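# Slide the tape roll onto the rod

## Task

Get the roll of tape threaded over the rod so that it stays there by itself; a result that holds only while the robot supports it does not count. At the end, anything the robot is touching must not drop more than about a fingernail's width once released, and no motor of either hand may still show moving in hand_stopped_by.

## Robot and tools

Robot: a humanoid upper body on a stand past the table's -x edge, with two arms, left_arm (on the +y side) and right_arm (on the -y side), each ending in a five-finger hand (right_gripper and left_gripper, mirror images). Each hand has six motors: little, ring, middle, index, thumb_bend, thumb_turn.

World frame (used in results): z = 0 is the table top, +z up, +x across the table away from the robot, +y to the robot's left. The table edge nearest the robot is at x = 0.18 m. Shoulders sit about 0.28 m above the pelvis, 0.06 m toward +x and 0.10 m to each side; a hand point can reach at most 0.62 m from its shoulder. Printed positions get less accurate at long reach.

Hand point frame: a point 0.05 m in front of the palm, where index pad meets thumb tip in a pinch. +z runs along the straight fingers (which extend 0.06 to 0.07 m past it), +y points out of the palm, +x points across the palm away from the thumb on the right hand and toward the thumb on the left hand. A wrist bracket on the little-finger side sticks out and can collide.

Row format (used by execute_actions and move): 28 numbers, all in [-1, 1], always both arms: left_arm dx, dy, dz, rx, ry, rz, then left_gripper little, ring, middle, index, thumb_bend, thumb_turn, force_limit, speed; then the same 14 for right_arm and right_gripper. Optionally 14 extra numbers in 0 to 1 follow: per-joint stiffness scales, 7 for the left arm then 7 for the right, in Joint positions order; they persist until changed.

Arm numbers dx to rz are an offset, not a pose: a target relative to the hand point's measured pose at the start of the action (for a call's first action, the last pose a result reported), expressed in the hand point's own axes. 1.0 equals 0.6 m or 180 degrees; rx, ry, rz form one rotation vector. Every row in an action is relative to that same start pose, not to the prior row. Each control step the command is clipped to 70 mm and 16 degrees from the measured pose, so large offsets need several actions.

Hand numbers are absolute targets. Fingers and thumb_bend: +1 straight/open, -1 fully curled. thumb_turn: +1 beside the palm, -1 in front of it, opposing the fingers. A pinch is roughly index -0.22, thumb_bend -0.75, thumb_turn -0.57. force_limit maps linearly from about 0 N at -1 to 10 N at +1 (15 N for thumb motors) and only stops closing motors. speed maps from near zero at -1 to full at +1 (full travel 0.6 s). For a gentle grip close at speed -0.9 or below. A motor only starts when its target changes by 0.01 or more; it then locks on arrival or at force_limit. To keep a hand unchanged, repeat its last eight numbers (initially hand_measured plus hand_force_limit and hand_speed). A whole-hand wrap fits objects 0.035 to 0.08 m wide; turn the thumb in front before reaching.

Tools:
- execute_actions(actions): a list of actions; each action is up to 15 rows, one per 1/30 s step, the last row held to fill 15 steps. Empty list just returns state and images.
- move(target, speed, blocking): target is one 28-number row (offset from the last reported pose) driven along straight paths, ending together, 0.5 to 10 s long. speed is m/s, 0.002 to 0.5 (default 0.25); turning allowed up to twice that in rad/s. Paths ignore obstacles and the other arm; faster contact hits harder. blocking=false returns after 0.5 s; then use wait or stop before sending new motion.
- wait(seconds): 0 to 10, arms hold their last command.
- stop(): brakes a running move.
- zoom_image(camera, region): camera is cam_high, cam_left_wrist or cam_right_wrist; region [x0, y0, x1, y1] in image pixels, at most 504 by 504. Images are 896x504.
- show_instructions(): shows the scene's reference images.
- finished_scene(scene): ends the current scene, passing its integer number; irreversible.

Results: a state line per arm with hand point position (m) and quaternion wxyz in the world frame; Hand target lines show where each controller is heading; hand_measured, hand_stopped_by (moving, target, force, stalled, fault), hand_load_n (positive pushes a finger open), hand_force_limit, hand_speed, each listing six motor values. A lost grip shows as loads near 0. move adds a move: line with its ending (done, off_target, moving, held, fault) and limits (paced = clipped, held = steps blocked). pose unreachable means the clearance check altered that arm's command. MOTOR HOT appears from 90 °C; at 120 °C the arm drops (OVER-TEMPERATURE FAULT). Calibration data for the three cameras is supplied and may be slightly off.

Avoid: arms hitting or pressing on each other; contact torque reaching joint limits (22 N m, wrist pitch and yaw 4.4 N m), which halts the arm for 10 s; knocking anything off the table; dropping the roll; slamming; leaving a hand motor still moving at the end. A loose object may occasionally get a small push. Release the roll before finishing so it rests on the rod by itself.

Each tool is called after "Emit:" by a JSON object that holds its "fn" and its "kwargs", one argument or row to a line.

Reference images:

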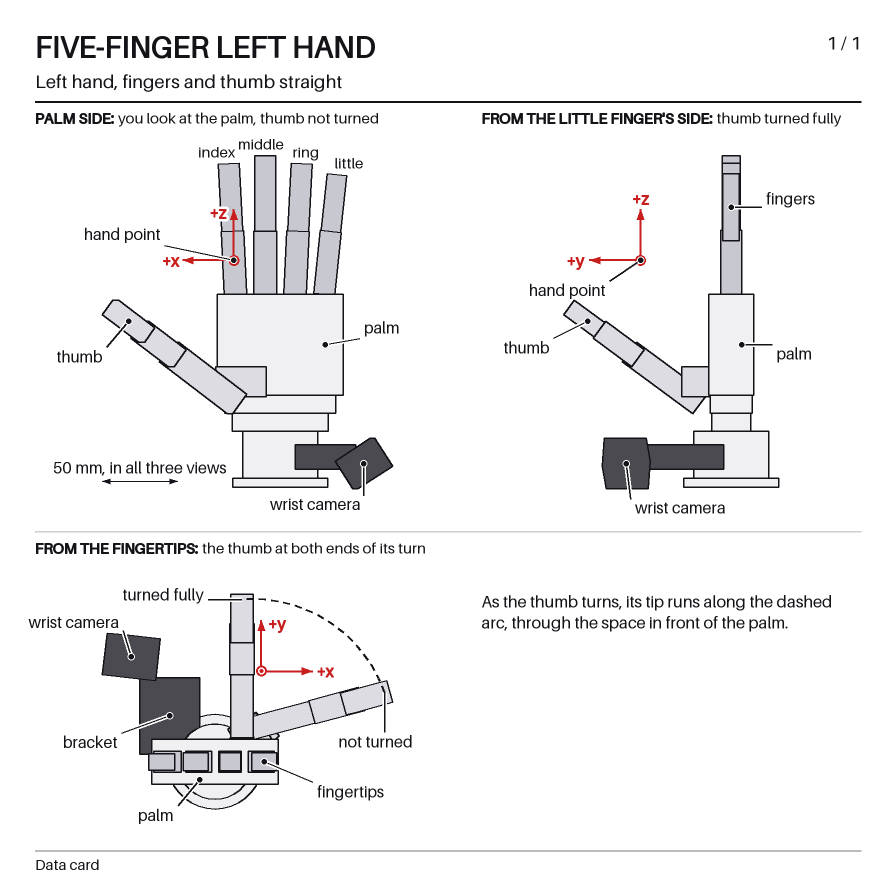

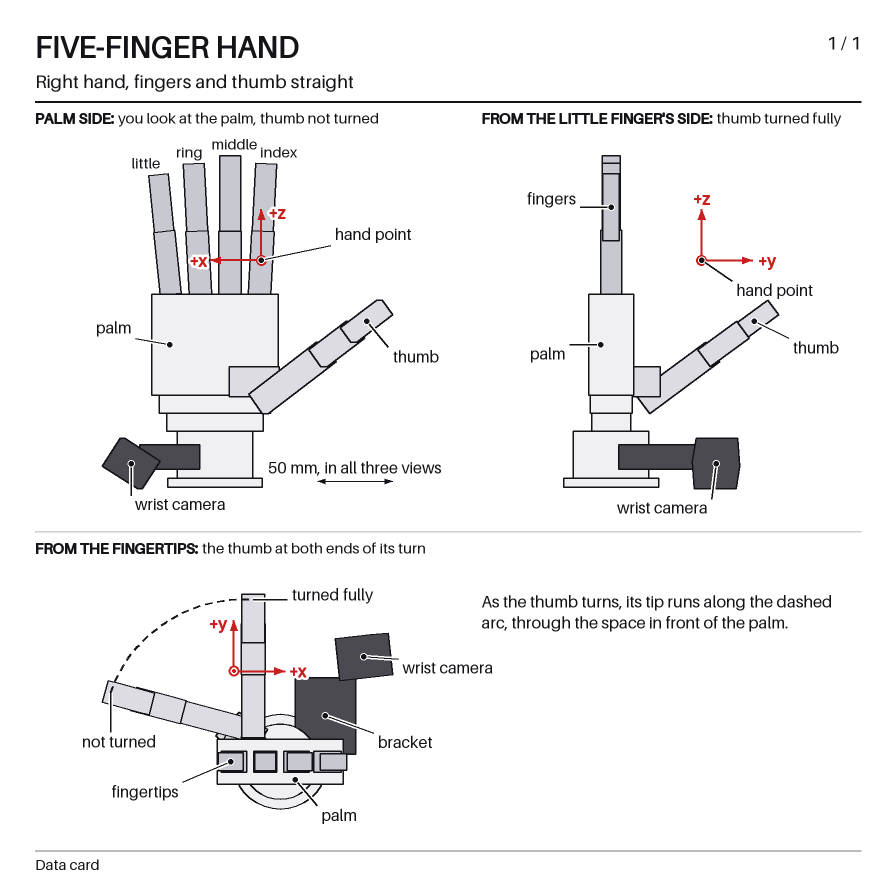

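## Session

Emit:
{"fn": "execute_actions", "kwargs": {
  "actions": []
}}

Scene clock: 0.00 s.
left_arm: end_effector_position=(+0.1790, +0.0837, +0.3691) hand_measured=(+1.000, +1.000, +1.000, +1.000, +1.000, +1.000) hand_load_n=(+0.0, +0.0, +0.0, +0.0, +0.0, +0.0) hand_stopped_by=(target, target, target, target, target, target) hand_force_limit=0.00 hand_speed=-0.80 end_effector_quat_wxyz=(+0.053, +0.032, -0.212, +0.975) | right_arm: end_effector_position=(+0.0606, -0.1475, +0.4187) hand_measured=(+1.000, +1.000, +1.000, +1.000, +1.000, +1.000) hand_load_n=(+0.0, +0.0, +0.0, +0.0, +0.0, +0.0) hand_stopped_by=(target, target, target, target, target, target) hand_force_limit=0.00 hand_speed=-0.80 end_effector_quat_wxyz=(+0.986, -0.094, -0.138, +0.022)
Joint positions: left_arm=[-0.187  0.437  0.234 -0.371 -0.469 -1.119 -0.428] | right_arm=[-0.244 -0.464 -0.278 -0.649  0.586 -1.16   0.204]
Joint velocities: left_arm=[ 0.    -0.011  0.002  0.005 -0.003  0.     0.   ] | right_arm=[-0.006  0.005 -0.008  0.     0.005  0.     0.   ]
Hand target (left_arm): +0.179, +0.084, +0.369; +0.053, +0.032, -0.212, +0.975
Hand target (right_arm): +0.061, -0.148, +0.419; +0.986, -0.094, -0.138, +0.022
Joint stiffness scale: left_arm=[1. 1. 1. 1. 1. 1. 1.] | right_arm=[1. 1. 1. 1. 1. 1. 1.]

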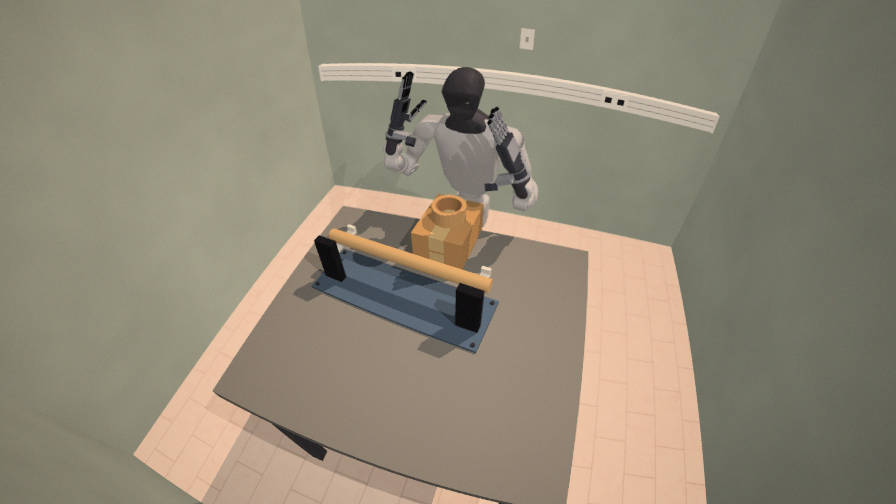

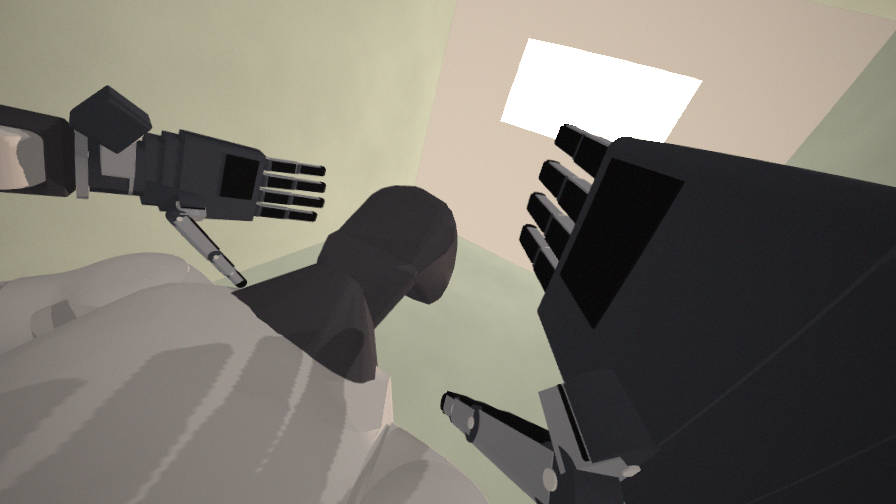

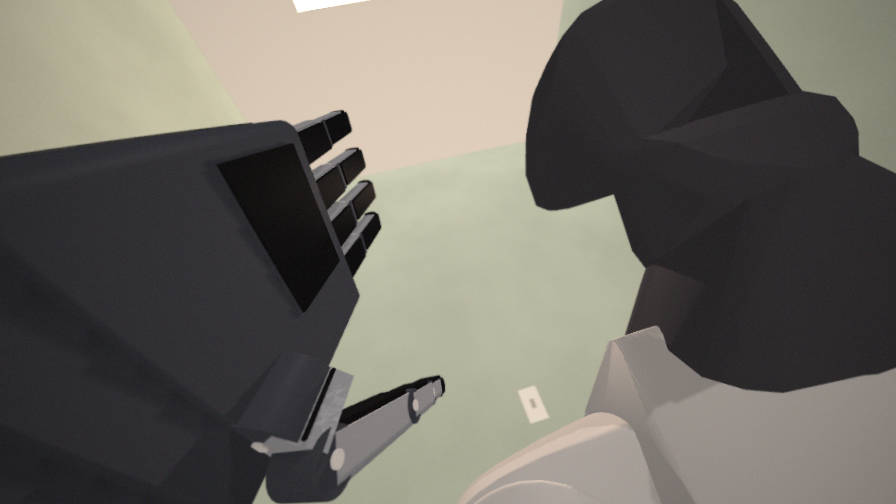

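Emit:
{"fn": "zoom_image", "kwargs": {
  "camera": "cam_high",
  "region": [300, 180, 520, 360]
}}

Region (300, 180, 520, 360) of cam_high's 896x504 image, scaled by 2.291, with more detail than that image has; it fills the top 412 rows of this view, and the rest is white.

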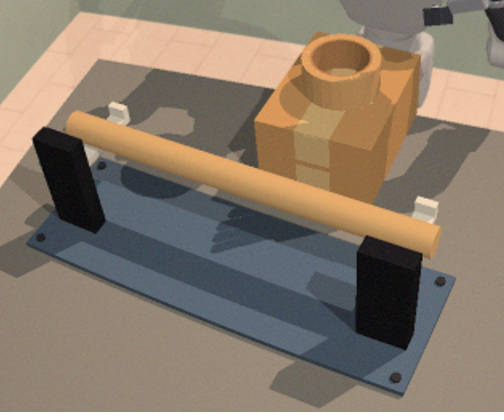

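Emit:
{"fn": "move", "kwargs": {
  "target": [-0.198,0.179,-0.156,-0.353,-0.108,0.104, 1,1,1,0.3,-0.3,-0.57,0,0, 0.595,0.005,-0.466,-0.544,0.617,-0.131, 1,1,1,1,1,-1,0,0],
  "speed": 0.3
}}

Scene clock: 72.33 s.
left_arm: end_effector_position=(+0.2800, +0.0119, +0.2352) hand_measured=(+1.000, +1.000, +1.000, +0.300, -0.300, -0.570) hand_load_n=(+0.0, +0.0, +0.0, +0.0, +0.0, +0.0) hand_stopped_by=(target, target, target, target, target, target) hand_force_limit=0.00 hand_speed=0.00 end_effector_quat_wxyz=(+0.126, -0.115, +0.692, -0.701) | right_arm: end_effector_position=(+0.4765, -0.1510, +0.2378) hand_measured=(+1.000, +1.000, +1.000, +1.000, +1.000, -1.000) hand_load_n=(+0.0, +0.0, +0.0, +0.0, +0.0, +0.0) hand_stopped_by=(target, target, target, target, target, target) hand_force_limit=0.00 hand_speed=0.00 end_effector_quat_wxyz=(-0.307, +0.656, -0.626, +0.288)
Joint positions: left_arm=[-0.412  0.898  0.227 -0.404  0.047 -0.671 -0.727] | right_arm=[-1.618 -0.564  0.208  0.641 -0.961  0.114  1.373]
Joint velocities: left_arm=[ 0.002  0.012  0.     0.011 -0.002  0.     0.   ] | right_arm=[ 0.005  0.239 -0.548  0.112 -0.541 -0.277  0.138]
Hand target (left_arm): +0.280, +0.012, +0.234; +0.128, -0.114, +0.695, -0.698
Hand target (right_arm): +0.476, -0.151, +0.238; -0.305, +0.657, -0.626, +0.288
Off the commanded pose (left_arm): 0.006 m, 1 deg.
Off the commanded pose (right_arm): 0.023 m, 3 deg.
Joint stiffness scale: left_arm=[1. 1. 1. 1. 1. 1. 1.] | right_arm=[1. 1. 1. 1. 1. 1. 1.]
joint sent to its limit (right arm) — the command would take joint 1 (shoulder pitch) past its lower limit, so that joint was sent only as far as its limit.
move: off_target (left_arm, right_arm); limits=paced
camera_calibration (this result's frames):
cam_left_wrist: T_world_to_cam=[[0.140248, 0.0132234, 0.990028, -0.270306], [-0.970637, 0.199205, 0.134841, 0.242977], [-0.195435, -0.979869, 0.0407732, 0.192883], [0, 0, 0, 1]] pos_world=[0.311449, 0.144172, 0.226983]
cam_right_wrist: T_world_to_cam=[[-0.647472, 0.0558845, -0.760038, 0.497626], [-0.421119, 0.804976, 0.417938, 0.223962], [0.635168, 0.59067, -0.497665, 0.0362296], [0, 0, 0, 1]] pos_world=[0.393502, -0.229494, 0.302642]

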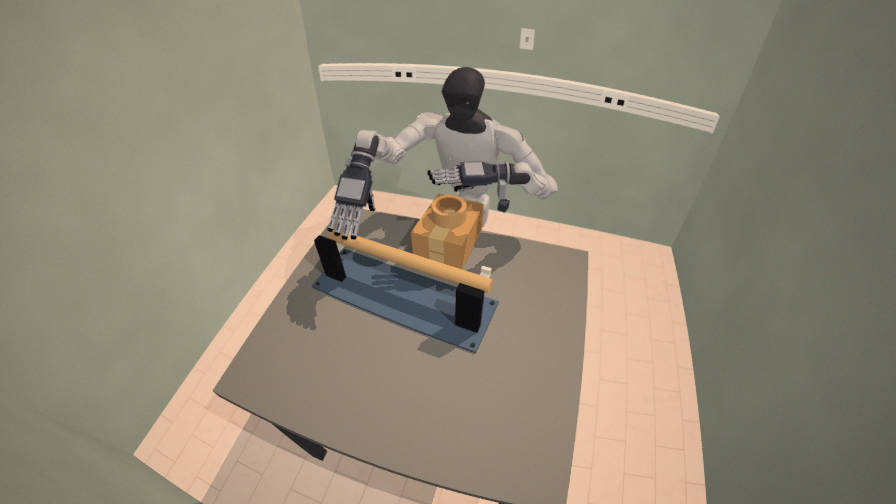

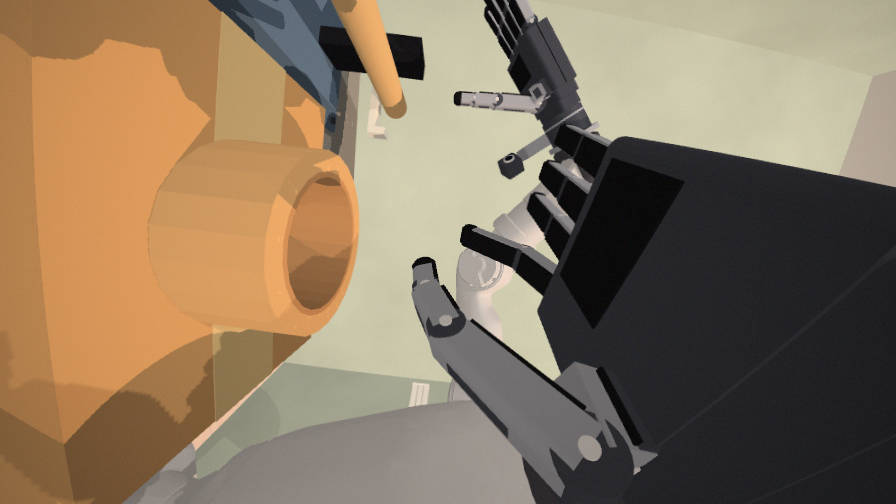

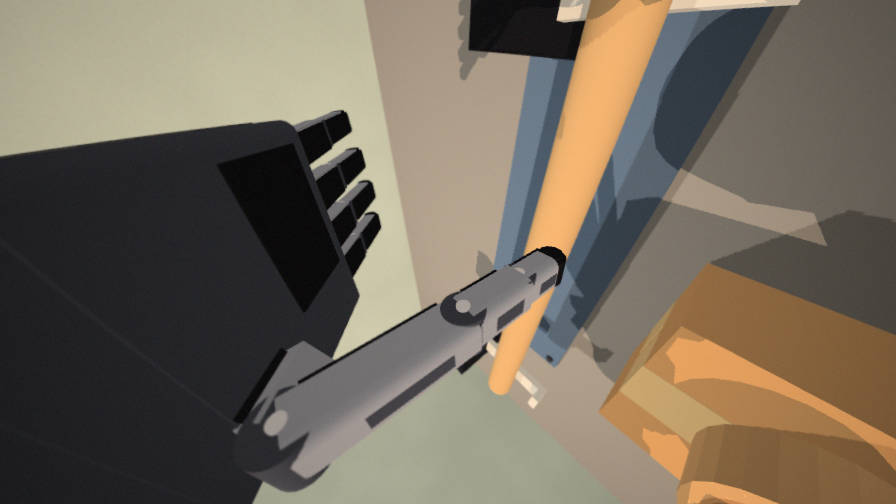

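Emit:
{"fn": "move", "kwargs": {
  "target": [0.02,0.075,-0.043,0,0,0, 1,1,1,0.3,-0.3,-0.57,0,0, 0,0,0,0,0,0, 1,1,1,1,1,-1,0,0],
  "speed": 0.1
}}

Scene clock: 93.83 s.
left_arm: end_effector_position=(+0.2600, +0.0333, +0.1892) hand_measured=(+1.000, +1.000, +1.000, +0.300, -0.300, -0.570) hand_load_n=(+0.0, +0.0, +0.0, +0.0, +0.0, +0.0) hand_stopped_by=(target, target, target, target, target, target) hand_force_limit=0.00 hand_speed=0.00 end_effector_quat_wxyz=(+0.125, -0.115, +0.694, -0.700) | right_arm: end_effector_position=(+0.4766, -0.1509, +0.2380) hand_measured=(+1.000, +1.000, +1.000, +1.000, +1.000, -1.000) hand_load_n=(+0.0, +0.0, +0.0, +0.0, +0.0, +0.0) hand_stopped_by=(target, target, target, target, target, target) hand_force_limit=0.00 hand_speed=0.00 end_effector_quat_wxyz=(-0.307, +0.657, -0.625, +0.288)
Joint positions: left_arm=[-0.188  0.79   0.318 -0.324  0.141 -0.96  -0.684] | right_arm=[-1.617 -0.546  0.169  0.646 -1.001  0.093  1.383]
Joint velocities: left_arm=[-0.006  0.003 -0.011  0.012  0.    -0.003  0.   ] | right_arm=[ 0.     0.    -0.005  0.012  0.015  0.     0.   ]
Hand target (left_arm): +0.261, +0.034, +0.189; +0.127, -0.115, +0.693, -0.700
Hand target (right_arm): +0.477, -0.151, +0.238; -0.307, +0.656, -0.626, +0.288
Off the commanded pose (left_arm): 0.002 m, 0 deg.
Off the commanded pose (right_arm): 0.000 m, 0 deg.
Joint stiffness scale: left_arm=[1. 1. 1. 1. 1. 1. 1.] | right_arm=[1. 1. 1. 1. 1. 1. 1.]
move: done
camera_calibration (this result's frames):
cam_left_wrist: T_world_to_cam=[[0.143636, 0.00858524, 0.989593, -0.222879], [-0.969697, 0.20091, 0.139005, 0.224329], [-0.197626, -0.979572, 0.037183, 0.213043], [0, 0, 0, 1]] pos_world=[0.291648, 0.165535, 0.181455]
cam_right_wrist: T_world_to_cam=[[-0.647775, 0.0533929, -0.759959, 0.497536], [-0.421939, 0.805427, 0.41624, 0.224705], [0.634315, 0.590285, -0.499206, 0.0369299], [0, 0, 0, 1]] pos_world=[0.393677, -0.229347, 0.303011]

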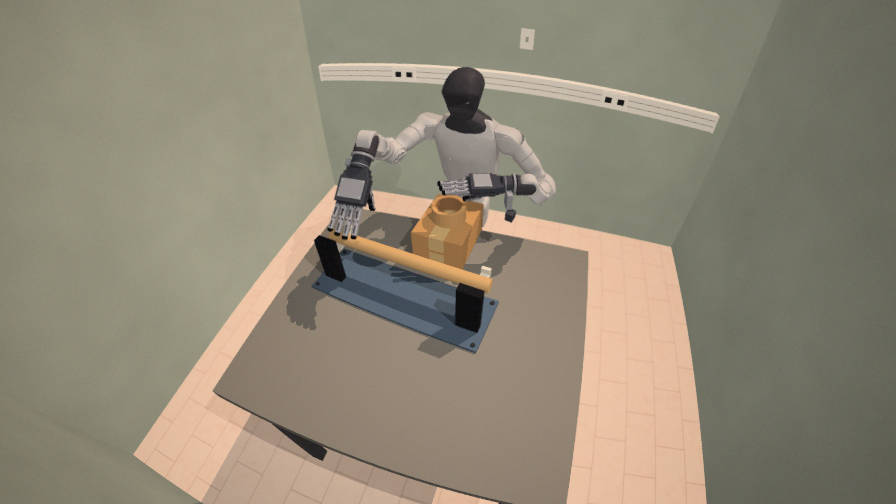

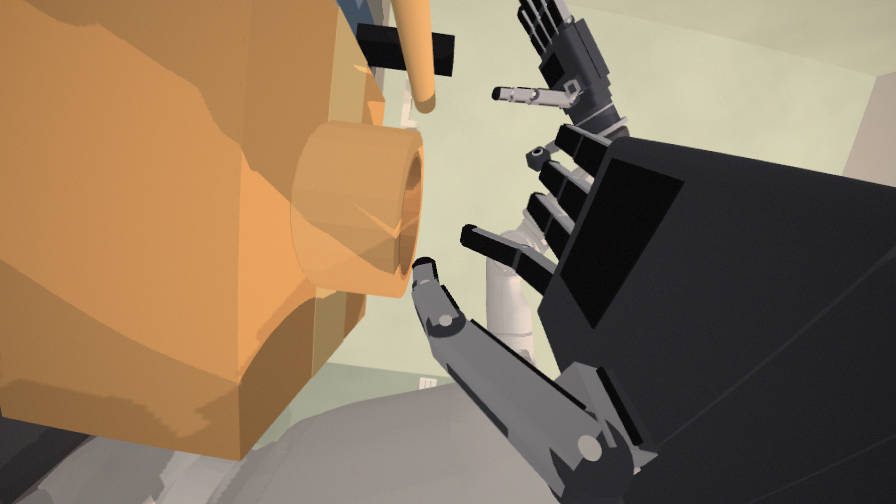

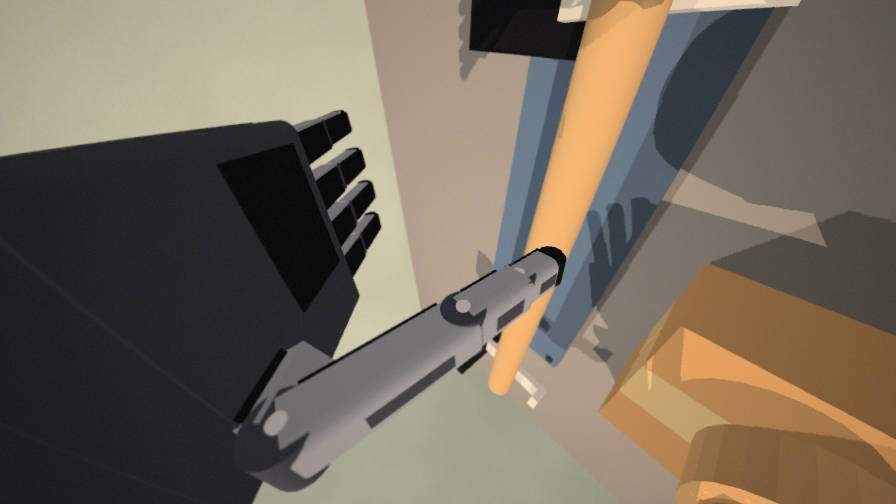

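Emit:
{"fn": "move", "kwargs": {
  "target": [-0.012,0.08,-0.005,0,0,0, 1,1,1,0.3,-0.1,-0.57,0,0, 0,0,0,0,0,0, 1,1,1,1,1,-1,0,0],
  "speed": 0.04
}}

Emit:
{"fn": "zoom_image", "kwargs": {
  "camera": "cam_high",
  "region": [400, 160, 540, 260]
}}

Scene clock: 109.93 s.
left_arm: end_effector_position=(+0.2614, +0.0372, +0.1855) hand_measured=(+1.000, +1.000, +1.000, +0.300, -0.106, -0.570) hand_load_n=(+0.0, +0.0, +0.0, +0.0, -10.0, +4.5) hand_stopped_by=(target, target, target, target, target, target) hand_force_limit=0.00 hand_speed=0.00 end_effector_quat_wxyz=(-0.133, +0.087, -0.635, +0.756) | right_arm: end_effector_position=(+0.4766, -0.1509, +0.2380) hand_measured=(+1.000, +1.000, +1.000, +1.000, +1.000, -1.000) hand_load_n=(+0.0, +0.0, +0.0, +0.0, +0.0, +0.0) hand_stopped_by=(target, target, target, target, target, target) hand_force_limit=0.00 hand_speed=0.00 end_effector_quat_wxyz=(-0.307, +0.657, -0.625, +0.288)
Joint positions: left_arm=[-0.203  0.675  0.336 -0.106  0.263 -1.241 -0.501] | right_arm=[-1.617 -0.546  0.169  0.646 -1.001  0.093  1.383]
Joint velocities: left_arm=[ 0.002  0.028  0.015 -0.003  0.037 -0.013  0.061] | right_arm=[ 0.003 -0.003  0.002  0.014 -0.008  0.     0.   ]
Hand target (left_arm): +0.263, +0.044, +0.143; -0.124, +0.115, -0.694, +0.700
Hand target (right_arm): +0.477, -0.151, +0.238; -0.307, +0.657, -0.625, +0.288
Off the commanded pose (left_arm): 0.045 m, 10 deg.
Off the commanded pose (right_arm): 0.000 m, 0 deg.
Joint stiffness scale: left_arm=[1. 1. 1. 1. 1. 1. 1.] | right_arm=[1. 1. 1. 1. 1. 1. 1.]
move: off_target (left_arm)
camera_calibration (this result's frames):
cam_left_wrist: T_world_to_cam=[[0.0673136, 0.154562, 0.985687, -0.204212], [-0.970394, 0.23982, 0.0286639, 0.24465], [-0.231957, -0.958435, 0.166129, 0.201547], [0, 0, 0, 1]] pos_world=[0.297903, 0.166061, 0.160794]
cam_right_wrist: T_world_to_cam=[[-0.647745, 0.0533625, -0.759987, 0.497528], [-0.421978, 0.805422, 0.416209, 0.224724], [0.63432, 0.590295, -0.49919, 0.0369251], [0, 0, 0, 1]] pos_world=[0.393677, -0.229343, 0.303015]

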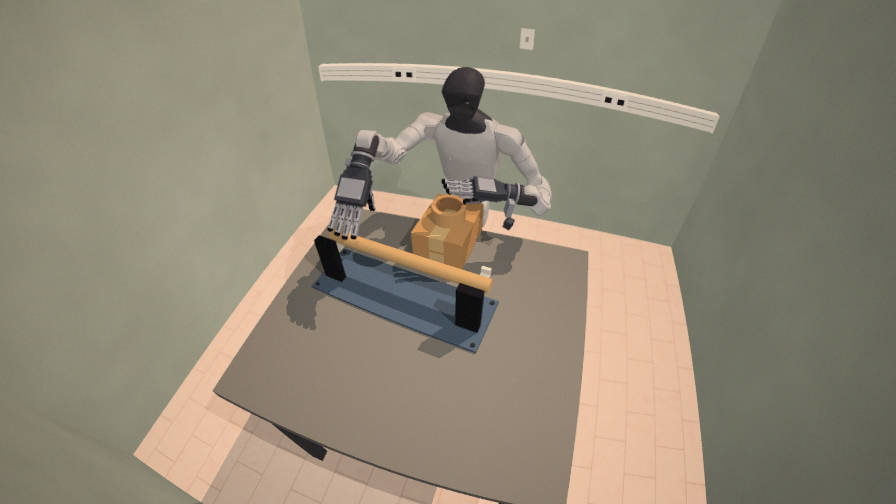

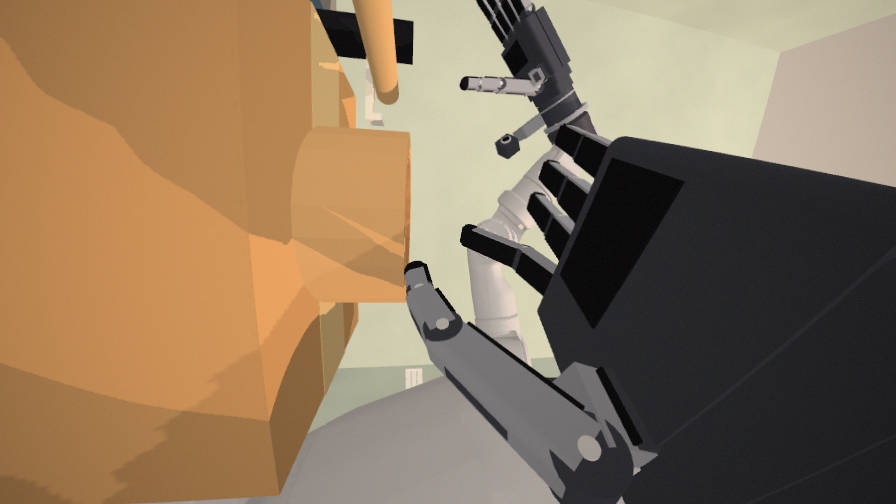

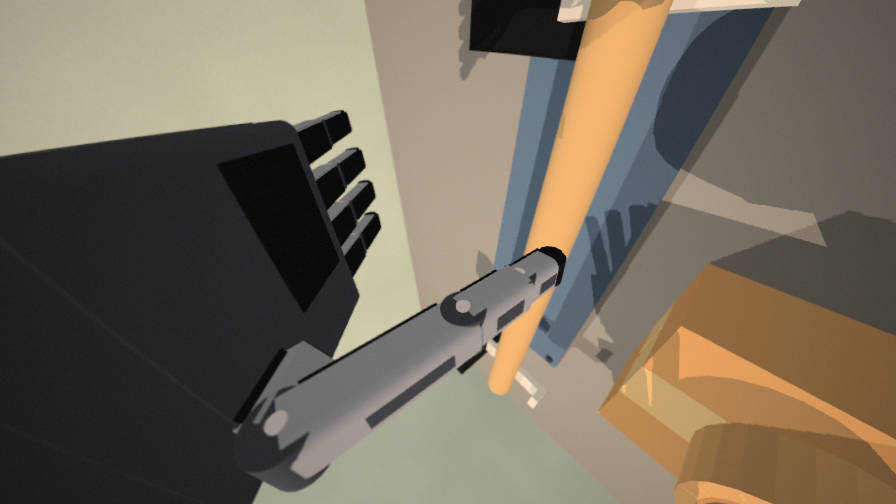

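Region (400, 160, 540, 260) of cam_high's 896x504 image, scaled by 3.600, with more detail than that image has; it fills the top 360 rows of this view, and the rest is white.

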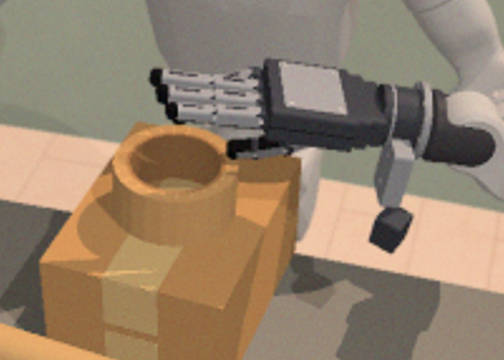

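Emit:
{"fn": "move", "kwargs": {
  "target": [-0.01,-0.014,-0.028,-0.07,-0.008,-0.008, 1,1,1,0.3,-0.6,-0.57,0,0, 0,0,0,0,0,0, 1,1,1,1,1,-1,0,0],
  "speed": 0.05
}}

Emit:
{"fn": "move", "kwargs": {
  "target": [0,0.085,0.004,0,0,0, 1,1,1,0.3,-0.6,-0.57,0,0, 0,0,0,0,0,0, 1,1,1,1,1,-1,0,0],
  "speed": 0.04
}}

Emit:
{"fn": "zoom_image", "kwargs": {
  "camera": "cam_high",
  "region": [400, 160, 540, 260]
}}

Scene clock: 125.83 s.
left_arm: end_effector_position=(+0.2627, +0.0540, +0.1925) hand_measured=(+1.000, +1.000, +1.000, +0.300, -0.600, -0.570) hand_load_n=(+0.0, +0.0, +0.0, +0.0, +0.0, +0.0) hand_stopped_by=(target, target, target, target, target, target) hand_force_limit=0.00 hand_speed=0.00 end_effector_quat_wxyz=(+0.124, -0.115, +0.711, -0.682) | right_arm: end_effector_position=(+0.4766, -0.1509, +0.2380) hand_measured=(+1.000, +1.000, +1.000, +1.000, +1.000, -1.000) hand_load_n=(+0.0, +0.0, +0.0, +0.0, +0.0, +0.0) hand_stopped_by=(target, target, target, target, target, target) hand_force_limit=0.00 hand_speed=0.00 end_effector_quat_wxyz=(-0.307, +0.657, -0.625, +0.288)
Joint positions: left_arm=[-0.15   0.979  0.324 -0.243  0.085 -1.009 -0.591] | right_arm=[-1.617 -0.546  0.169  0.646 -1.001  0.093  1.383]
Joint velocities: left_arm=[-0.005 -0.005 -0.015  0.003 -0.002  0.002  0.   ] | right_arm=[-0.017 -0.005  0.     0.003 -0.008  0.     0.   ]
Hand target (left_arm): +0.262, +0.054, +0.193; +0.123, -0.116, +0.712, -0.682
Hand target (right_arm): +0.477, -0.151, +0.238; -0.307, +0.657, -0.625, +0.288
Off the commanded pose (left_arm): 0.003 m, 0 deg.
Off the commanded pose (right_arm): 0.000 m, 0 deg.
Joint stiffness scale: left_arm=[1. 1. 1. 1. 1. 1. 1.] | right_arm=[1. 1. 1. 1. 1. 1. 1.]
move: done
camera_calibration (this result's frames):
cam_left_wrist: T_world_to_cam=[[0.152358, -0.0401994, 0.987507, -0.225908], [-0.968393, 0.193585, 0.157289, 0.218915], [-0.19749, -0.98026, -0.00943457, 0.242713], [0, 0, 0, 1]] pos_world=[0.294348, 0.186462, 0.190943]
cam_right_wrist: T_world_to_cam=[[-0.647744, 0.0533626, -0.759987, 0.497528], [-0.421978, 0.805422, 0.416209, 0.224724], [0.63432, 0.590295, -0.49919, 0.036925], [0, 0, 0, 1]] pos_world=[0.393677, -0.229343, 0.303015]

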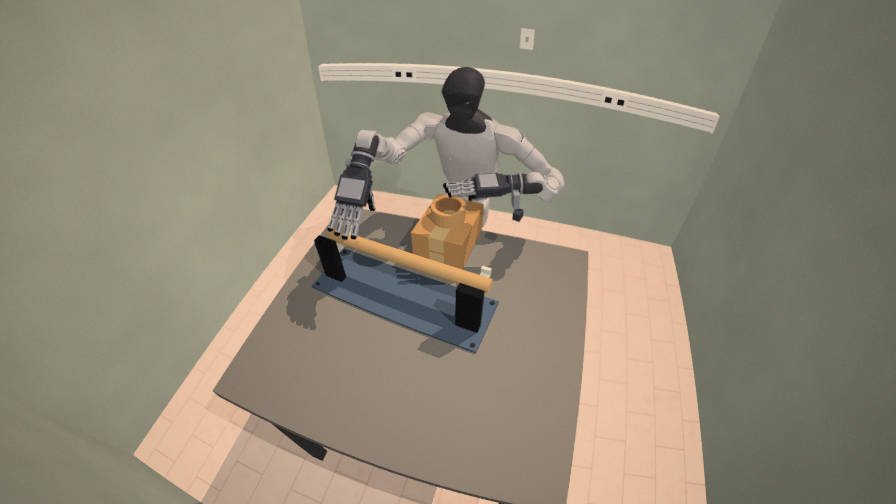

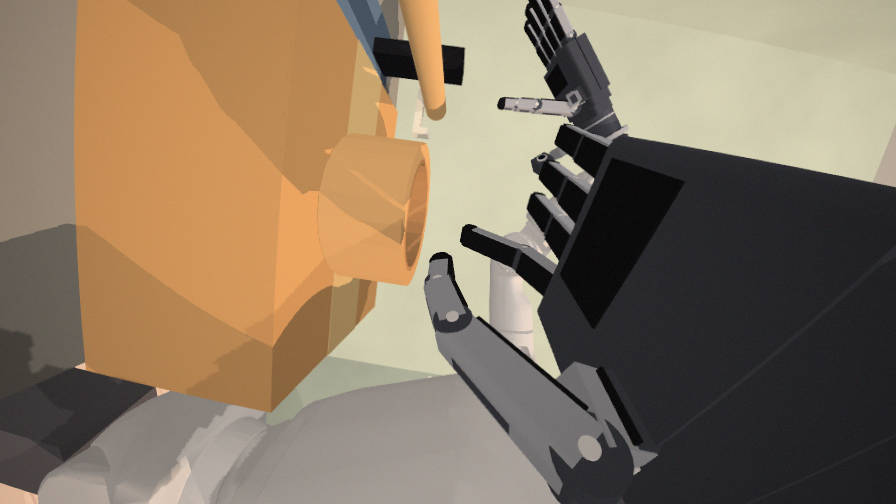

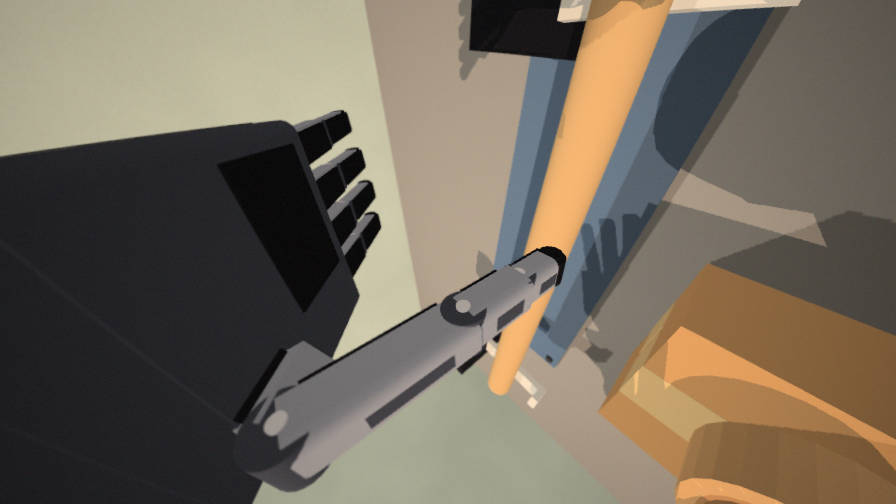

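Scene clock: 127.37 s.
left_arm: end_effector_position=(+0.2624, +0.0560, +0.1403) hand_measured=(+1.000, +1.000, +1.000, +0.300, -0.600, -0.570) hand_load_n=(+0.0, +0.0, +0.0, +0.0, +0.0, +0.0) hand_stopped_by=(target, target, target, target, target, target) hand_force_limit=0.00 hand_speed=0.00 end_effector_quat_wxyz=(+0.122, -0.118, +0.712, -0.681) | right_arm: end_effector_position=(+0.4766, -0.1509, +0.2380) hand_measured=(+1.000, +1.000, +1.000, +1.000, +1.000, -1.000) hand_load_n=(+0.0, +0.0, +0.0, +0.0, +0.0, +0.0) hand_stopped_by=(target, target, target, target, target, target) hand_force_limit=0.00 hand_speed=0.00 end_effector_quat_wxyz=(-0.307, +0.657, -0.625, +0.288)
Joint positions: left_arm=[-0.162  0.765  0.314 -0.068  0.319 -1.238 -0.562] | right_arm=[-1.617 -0.546  0.169  0.646 -1.001  0.093  1.383]
Joint velocities: left_arm=[-0.009  0.    -0.014  0.005  0.005 -0.004  0.   ] | right_arm=[-0.006  0.005  0.009 -0.005  0.006  0.     0.   ]
Hand target (left_arm): +0.263, +0.056, +0.140; +0.124, -0.117, +0.712, -0.682
Hand target (right_arm): +0.477, -0.151, +0.238; -0.307, +0.657, -0.625, +0.288
Off the commanded pose (left_arm): 0.003 m, 0 deg.
Off the commanded pose (right_arm): 0.000 m, 0 deg.
Joint stiffness scale: left_arm=[1. 1. 1. 1. 1. 1. 1.] | right_arm=[1. 1. 1. 1. 1. 1. 1.]
move: done
camera_calibration (this result's frames):
cam_left_wrist: T_world_to_cam=[[0.159128, -0.0409293, 0.986409, -0.175791], [-0.967503, 0.19241, 0.164062, 0.225331], [-0.19651, -0.980461, -0.00898128, 0.243795], [0, 0, 0, 1]] pos_world=[0.29389, 0.18848, 0.138623]
cam_right_wrist: T_world_to_cam=[[-0.647745, 0.0533626, -0.759986, 0.497528], [-0.421978, 0.805422, 0.416209, 0.224724], [0.63432, 0.590295, -0.49919, 0.0369251], [0, 0, 0, 1]] pos_world=[0.393677, -0.229343, 0.303015]

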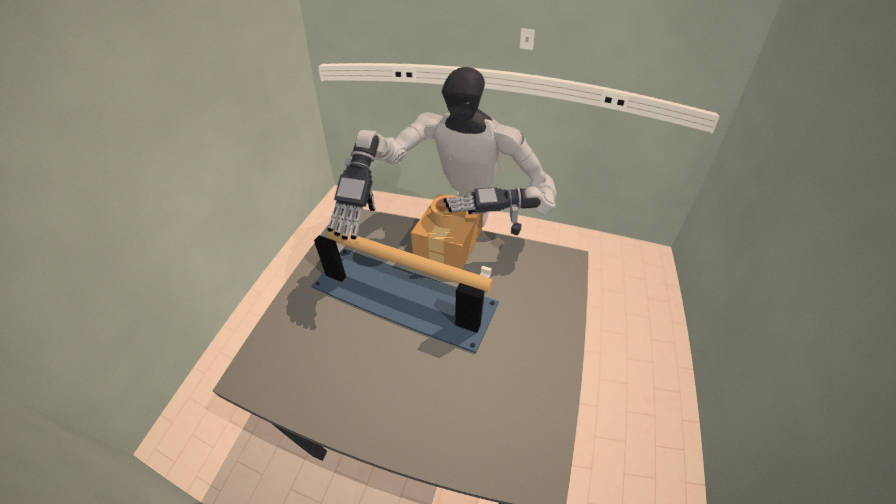

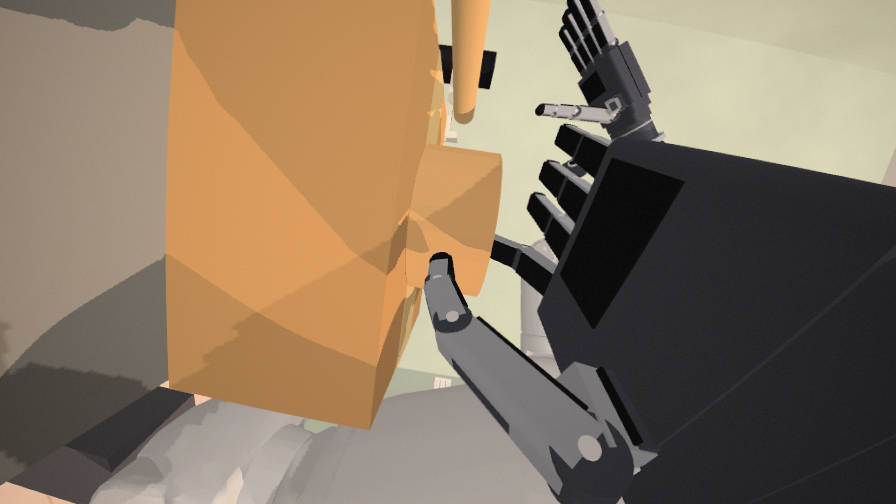

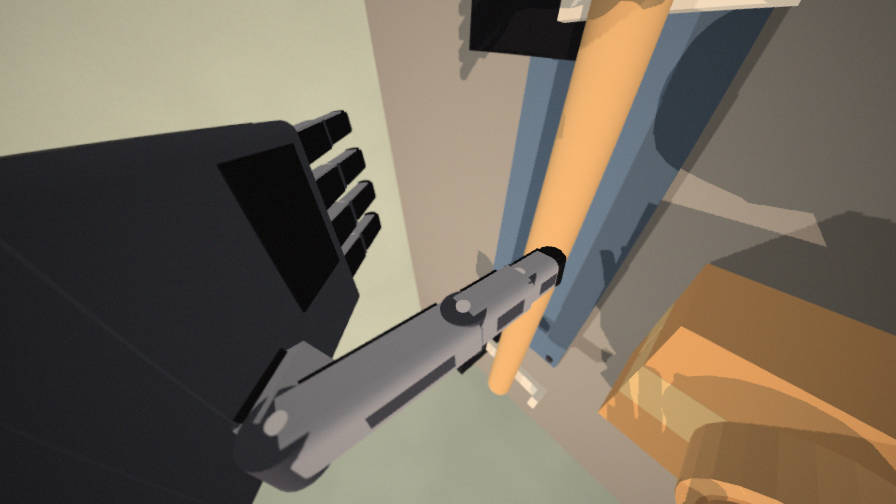

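Region (400, 160, 540, 260) of cam_high's 896x504 image, scaled by 3.600, with more detail than that image has; it fills the top 360 rows of this view, and the rest is white.

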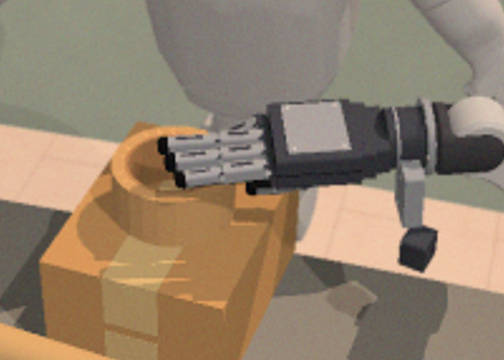

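Emit:
{"fn": "move", "kwargs": {
  "target": [0,0,0.008,0,0,0, 1,1,-0.5,-0.5,-0.7,-0.7,0.8,-0.7, 0,0,0,0,0,0, 1,1,1,1,1,-1,0,0],
  "speed": 0.02
}}

Scene clock: 136.63 s.
left_arm: end_effector_position=(+0.2647, +0.0508, +0.1448) hand_measured=(+1.000, +1.000, +0.056, -0.012, -0.690, -0.700) hand_load_n=(+0.0, +0.0, +8.5, +7.0, +19.0, +8.0) hand_stopped_by=(target, target, force, force, target, target) hand_force_limit=0.80 hand_speed=-0.70 end_effector_quat_wxyz=(+0.124, -0.116, +0.706, -0.688) | right_arm: end_effector_position=(+0.4766, -0.1509, +0.2380) hand_measured=(+1.000, +1.000, +1.000, +1.000, +1.000, -1.000) hand_load_n=(+0.0, +0.0, +0.0, +0.0, +0.0, +0.0) hand_stopped_by=(target, target, target, target, target, target) hand_force_limit=0.00 hand_speed=0.00 end_effector_quat_wxyz=(-0.307, +0.657, -0.625, +0.288)
Joint positions: left_arm=[-0.176  0.752  0.306 -0.082  0.321 -1.217 -0.558] | right_arm=[-1.617 -0.546  0.169  0.646 -1.001  0.093  1.383]
Joint velocities: left_arm=[ 0.002  0.003 -0.009  0.     0.003  0.     0.   ] | right_arm=[0.002 0.014 0.    0.005 0.002 0.    0.   ]
Hand target (left_arm): +0.264, +0.052, +0.140; +0.122, -0.118, +0.712, -0.681
Hand target (right_arm): +0.477, -0.151, +0.238; -0.307, +0.657, -0.625, +0.288
Off the commanded pose (left_arm): 0.005 m, 1 deg.
Off the commanded pose (right_arm): 0.000 m, 0 deg.
Joint stiffness scale: left_arm=[1. 1. 1. 1. 1. 1. 1.] | right_arm=[1. 1. 1. 1. 1. 1. 1.]
move: off_target (left_arm)
camera_calibration (this result's frames):
cam_left_wrist: T_world_to_cam=[[0.150755, -0.0235506, 0.988291, -0.179808], [-0.968759, 0.195622, 0.152437, 0.229618], [-0.196922, -0.980396, 0.0066762, 0.237058], [0, 0, 0, 1]] pos_world=[0.296234, 0.183258, 0.141117]
cam_right_wrist: T_world_to_cam=[[-0.647745, 0.0533626, -0.759986, 0.497528], [-0.421978, 0.805422, 0.416209, 0.224724], [0.63432, 0.590295, -0.49919, 0.0369252], [0, 0, 0, 1]] pos_world=[0.393677, -0.229343, 0.303015]

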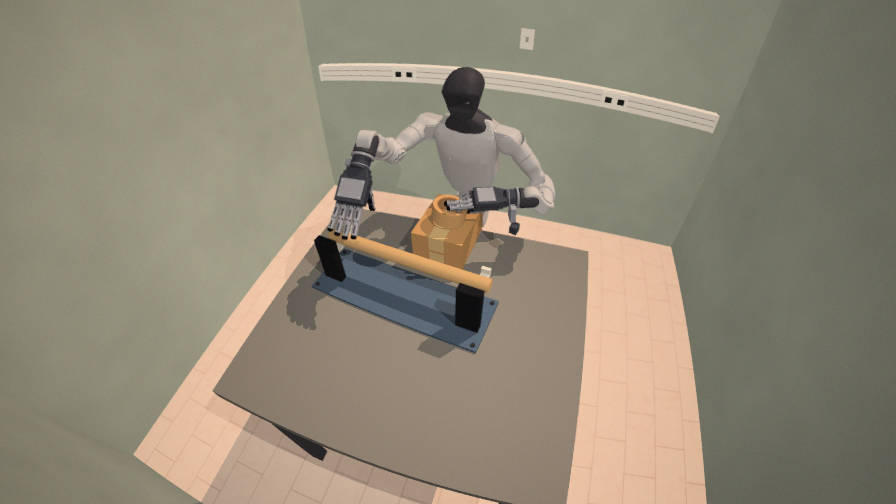

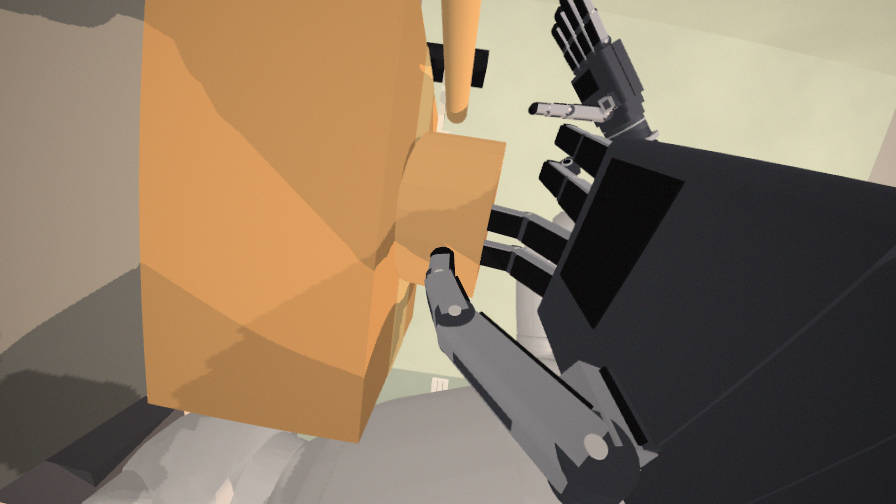

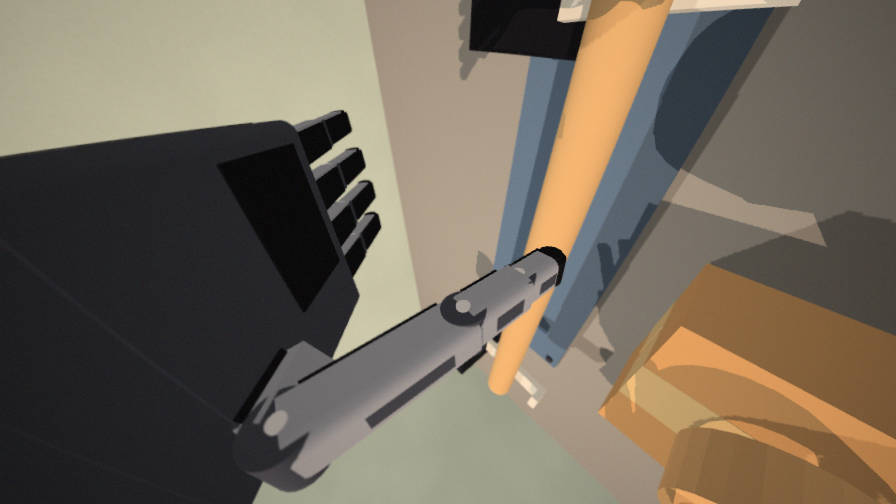

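Emit:
{"fn": "move", "kwargs": {
  "target": [0,-0.14,-0.03,0,0,0, 1,1,-0.5,-0.5,-0.7,-0.7,0.8,-0.7, 0.151,0.143,-0.274,0.188,-0.162,0.481, 1,1,1,1,1,-1,0,0],
  "speed": 0.25
}}

Scene clock: 163.03 s.
left_arm: end_effector_position=(+0.2589, +0.0617, +0.2313) hand_measured=(+1.000, +1.000, +0.056, -0.012, -0.690, -0.700) hand_load_n=(+0.0, +0.0, +8.0, +6.5, +19.5, +8.0) hand_stopped_by=(target, target, force, force, target, target) hand_force_limit=0.80 hand_speed=-0.70 end_effector_quat_wxyz=(+0.125, -0.111, +0.705, -0.689) | right_arm: end_effector_position=(+0.2991, -0.2513, +0.2759) hand_measured=(+1.000, +1.000, +1.000, +1.000, +1.000, -1.000) hand_load_n=(+0.0, +0.0, +0.0, +0.0, +0.0, +0.0) hand_stopped_by=(target, target, target, target, target, target) hand_force_limit=0.00 hand_speed=0.00 end_effector_quat_wxyz=(+0.716, +0.004, +0.698, -0.011)
Joint positions: left_arm=[-0.108  1.148  0.405 -0.266 -0.098 -0.959 -0.581] | right_arm=[-0.659 -0.096 -1.224 -0.878 -0.61   1.01   1.63 ]
Joint velocities: left_arm=[ 0.006 -0.003  0.003 -0.002  0.008  0.     0.   ] | right_arm=[-0.002  0.002 -0.002  0.012 -0.003  0.001  0.   ]
Hand target (left_arm): +0.259, +0.062, +0.232; +0.125, -0.111, +0.705, -0.689
Hand target (right_arm): +0.298, -0.250, +0.276; +0.717, +0.003, +0.697, -0.009
Off the commanded pose (left_arm): 0.004 m, 1 deg.
Off the commanded pose (right_arm): 0.003 m, 2 deg.
Joint stiffness scale: left_arm=[1. 1. 1. 1. 1. 1. 1.] | right_arm=[1. 1. 1. 1. 1. 1. 1.]
joint sent to its limit (right arm) — the command would take joint 7 (wrist yaw) past its upper limit, so that joint was sent only as far as its limit.
move: off_target (left_arm)
camera_calibration (this result's frames):
cam_left_wrist: T_world_to_cam=[[0.141672, -0.0236593, 0.989631, -0.262058], [-0.969083, 0.200691, 0.143528, 0.210551], [-0.202006, -0.979369, 0.00550442, 0.247578], [0, 0, 0, 1]] pos_world=[0.29118, 0.194014, 0.227758]
cam_right_wrist: T_world_to_cam=[[0.0176984, 0.997179, 0.0729479, 0.225109], [-0.578411, -0.0493003, 0.814254, -0.062921], [0.815554, -0.0566049, 0.575907, -0.285658], [0, 0, 0, 1]] pos_world=[0.192591, -0.243746, 0.199325]

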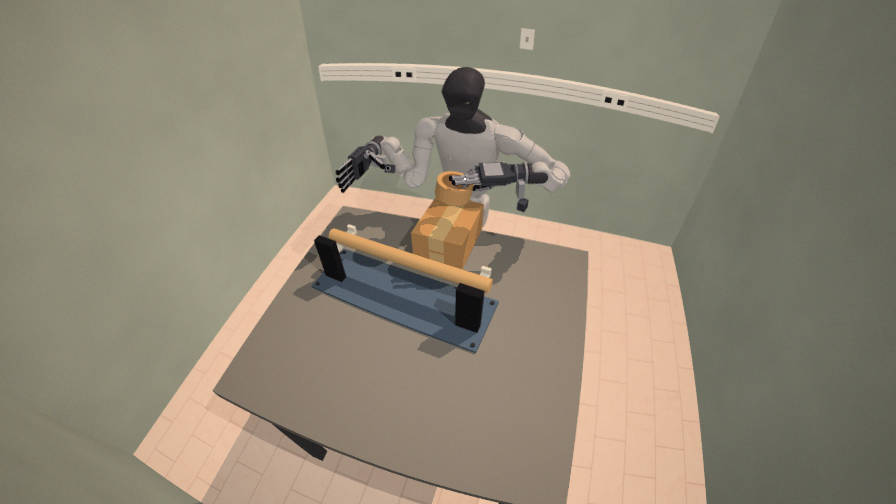

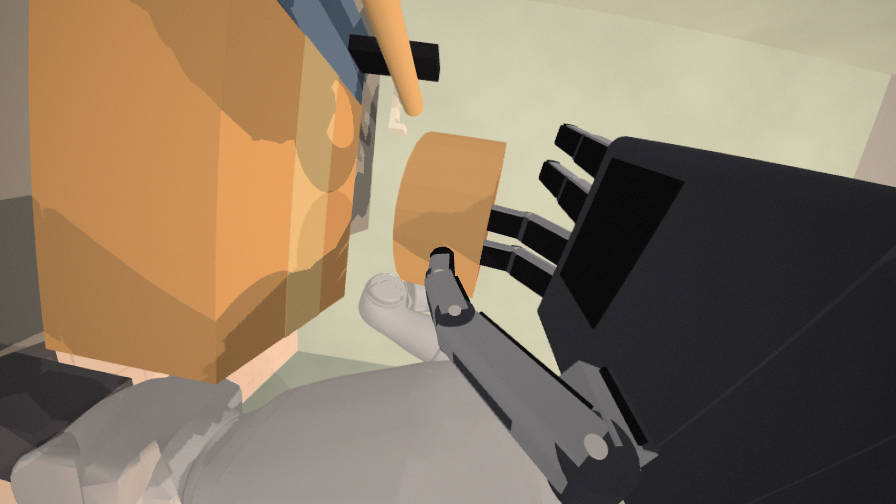

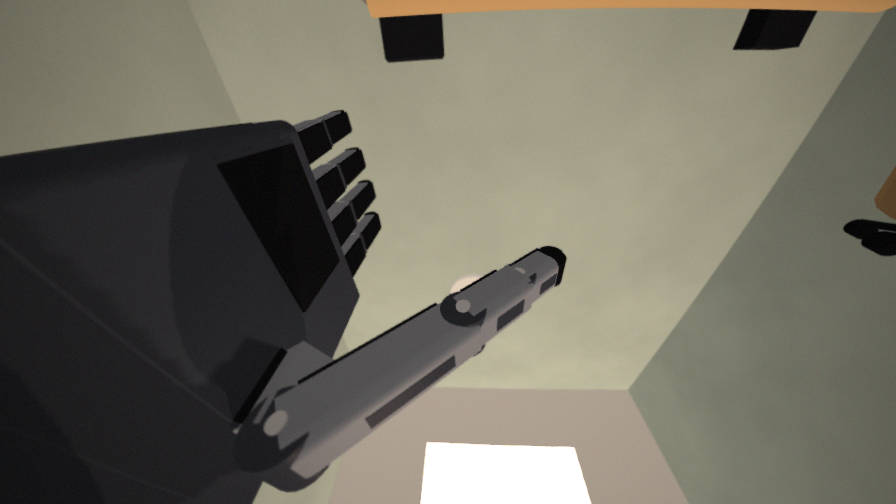

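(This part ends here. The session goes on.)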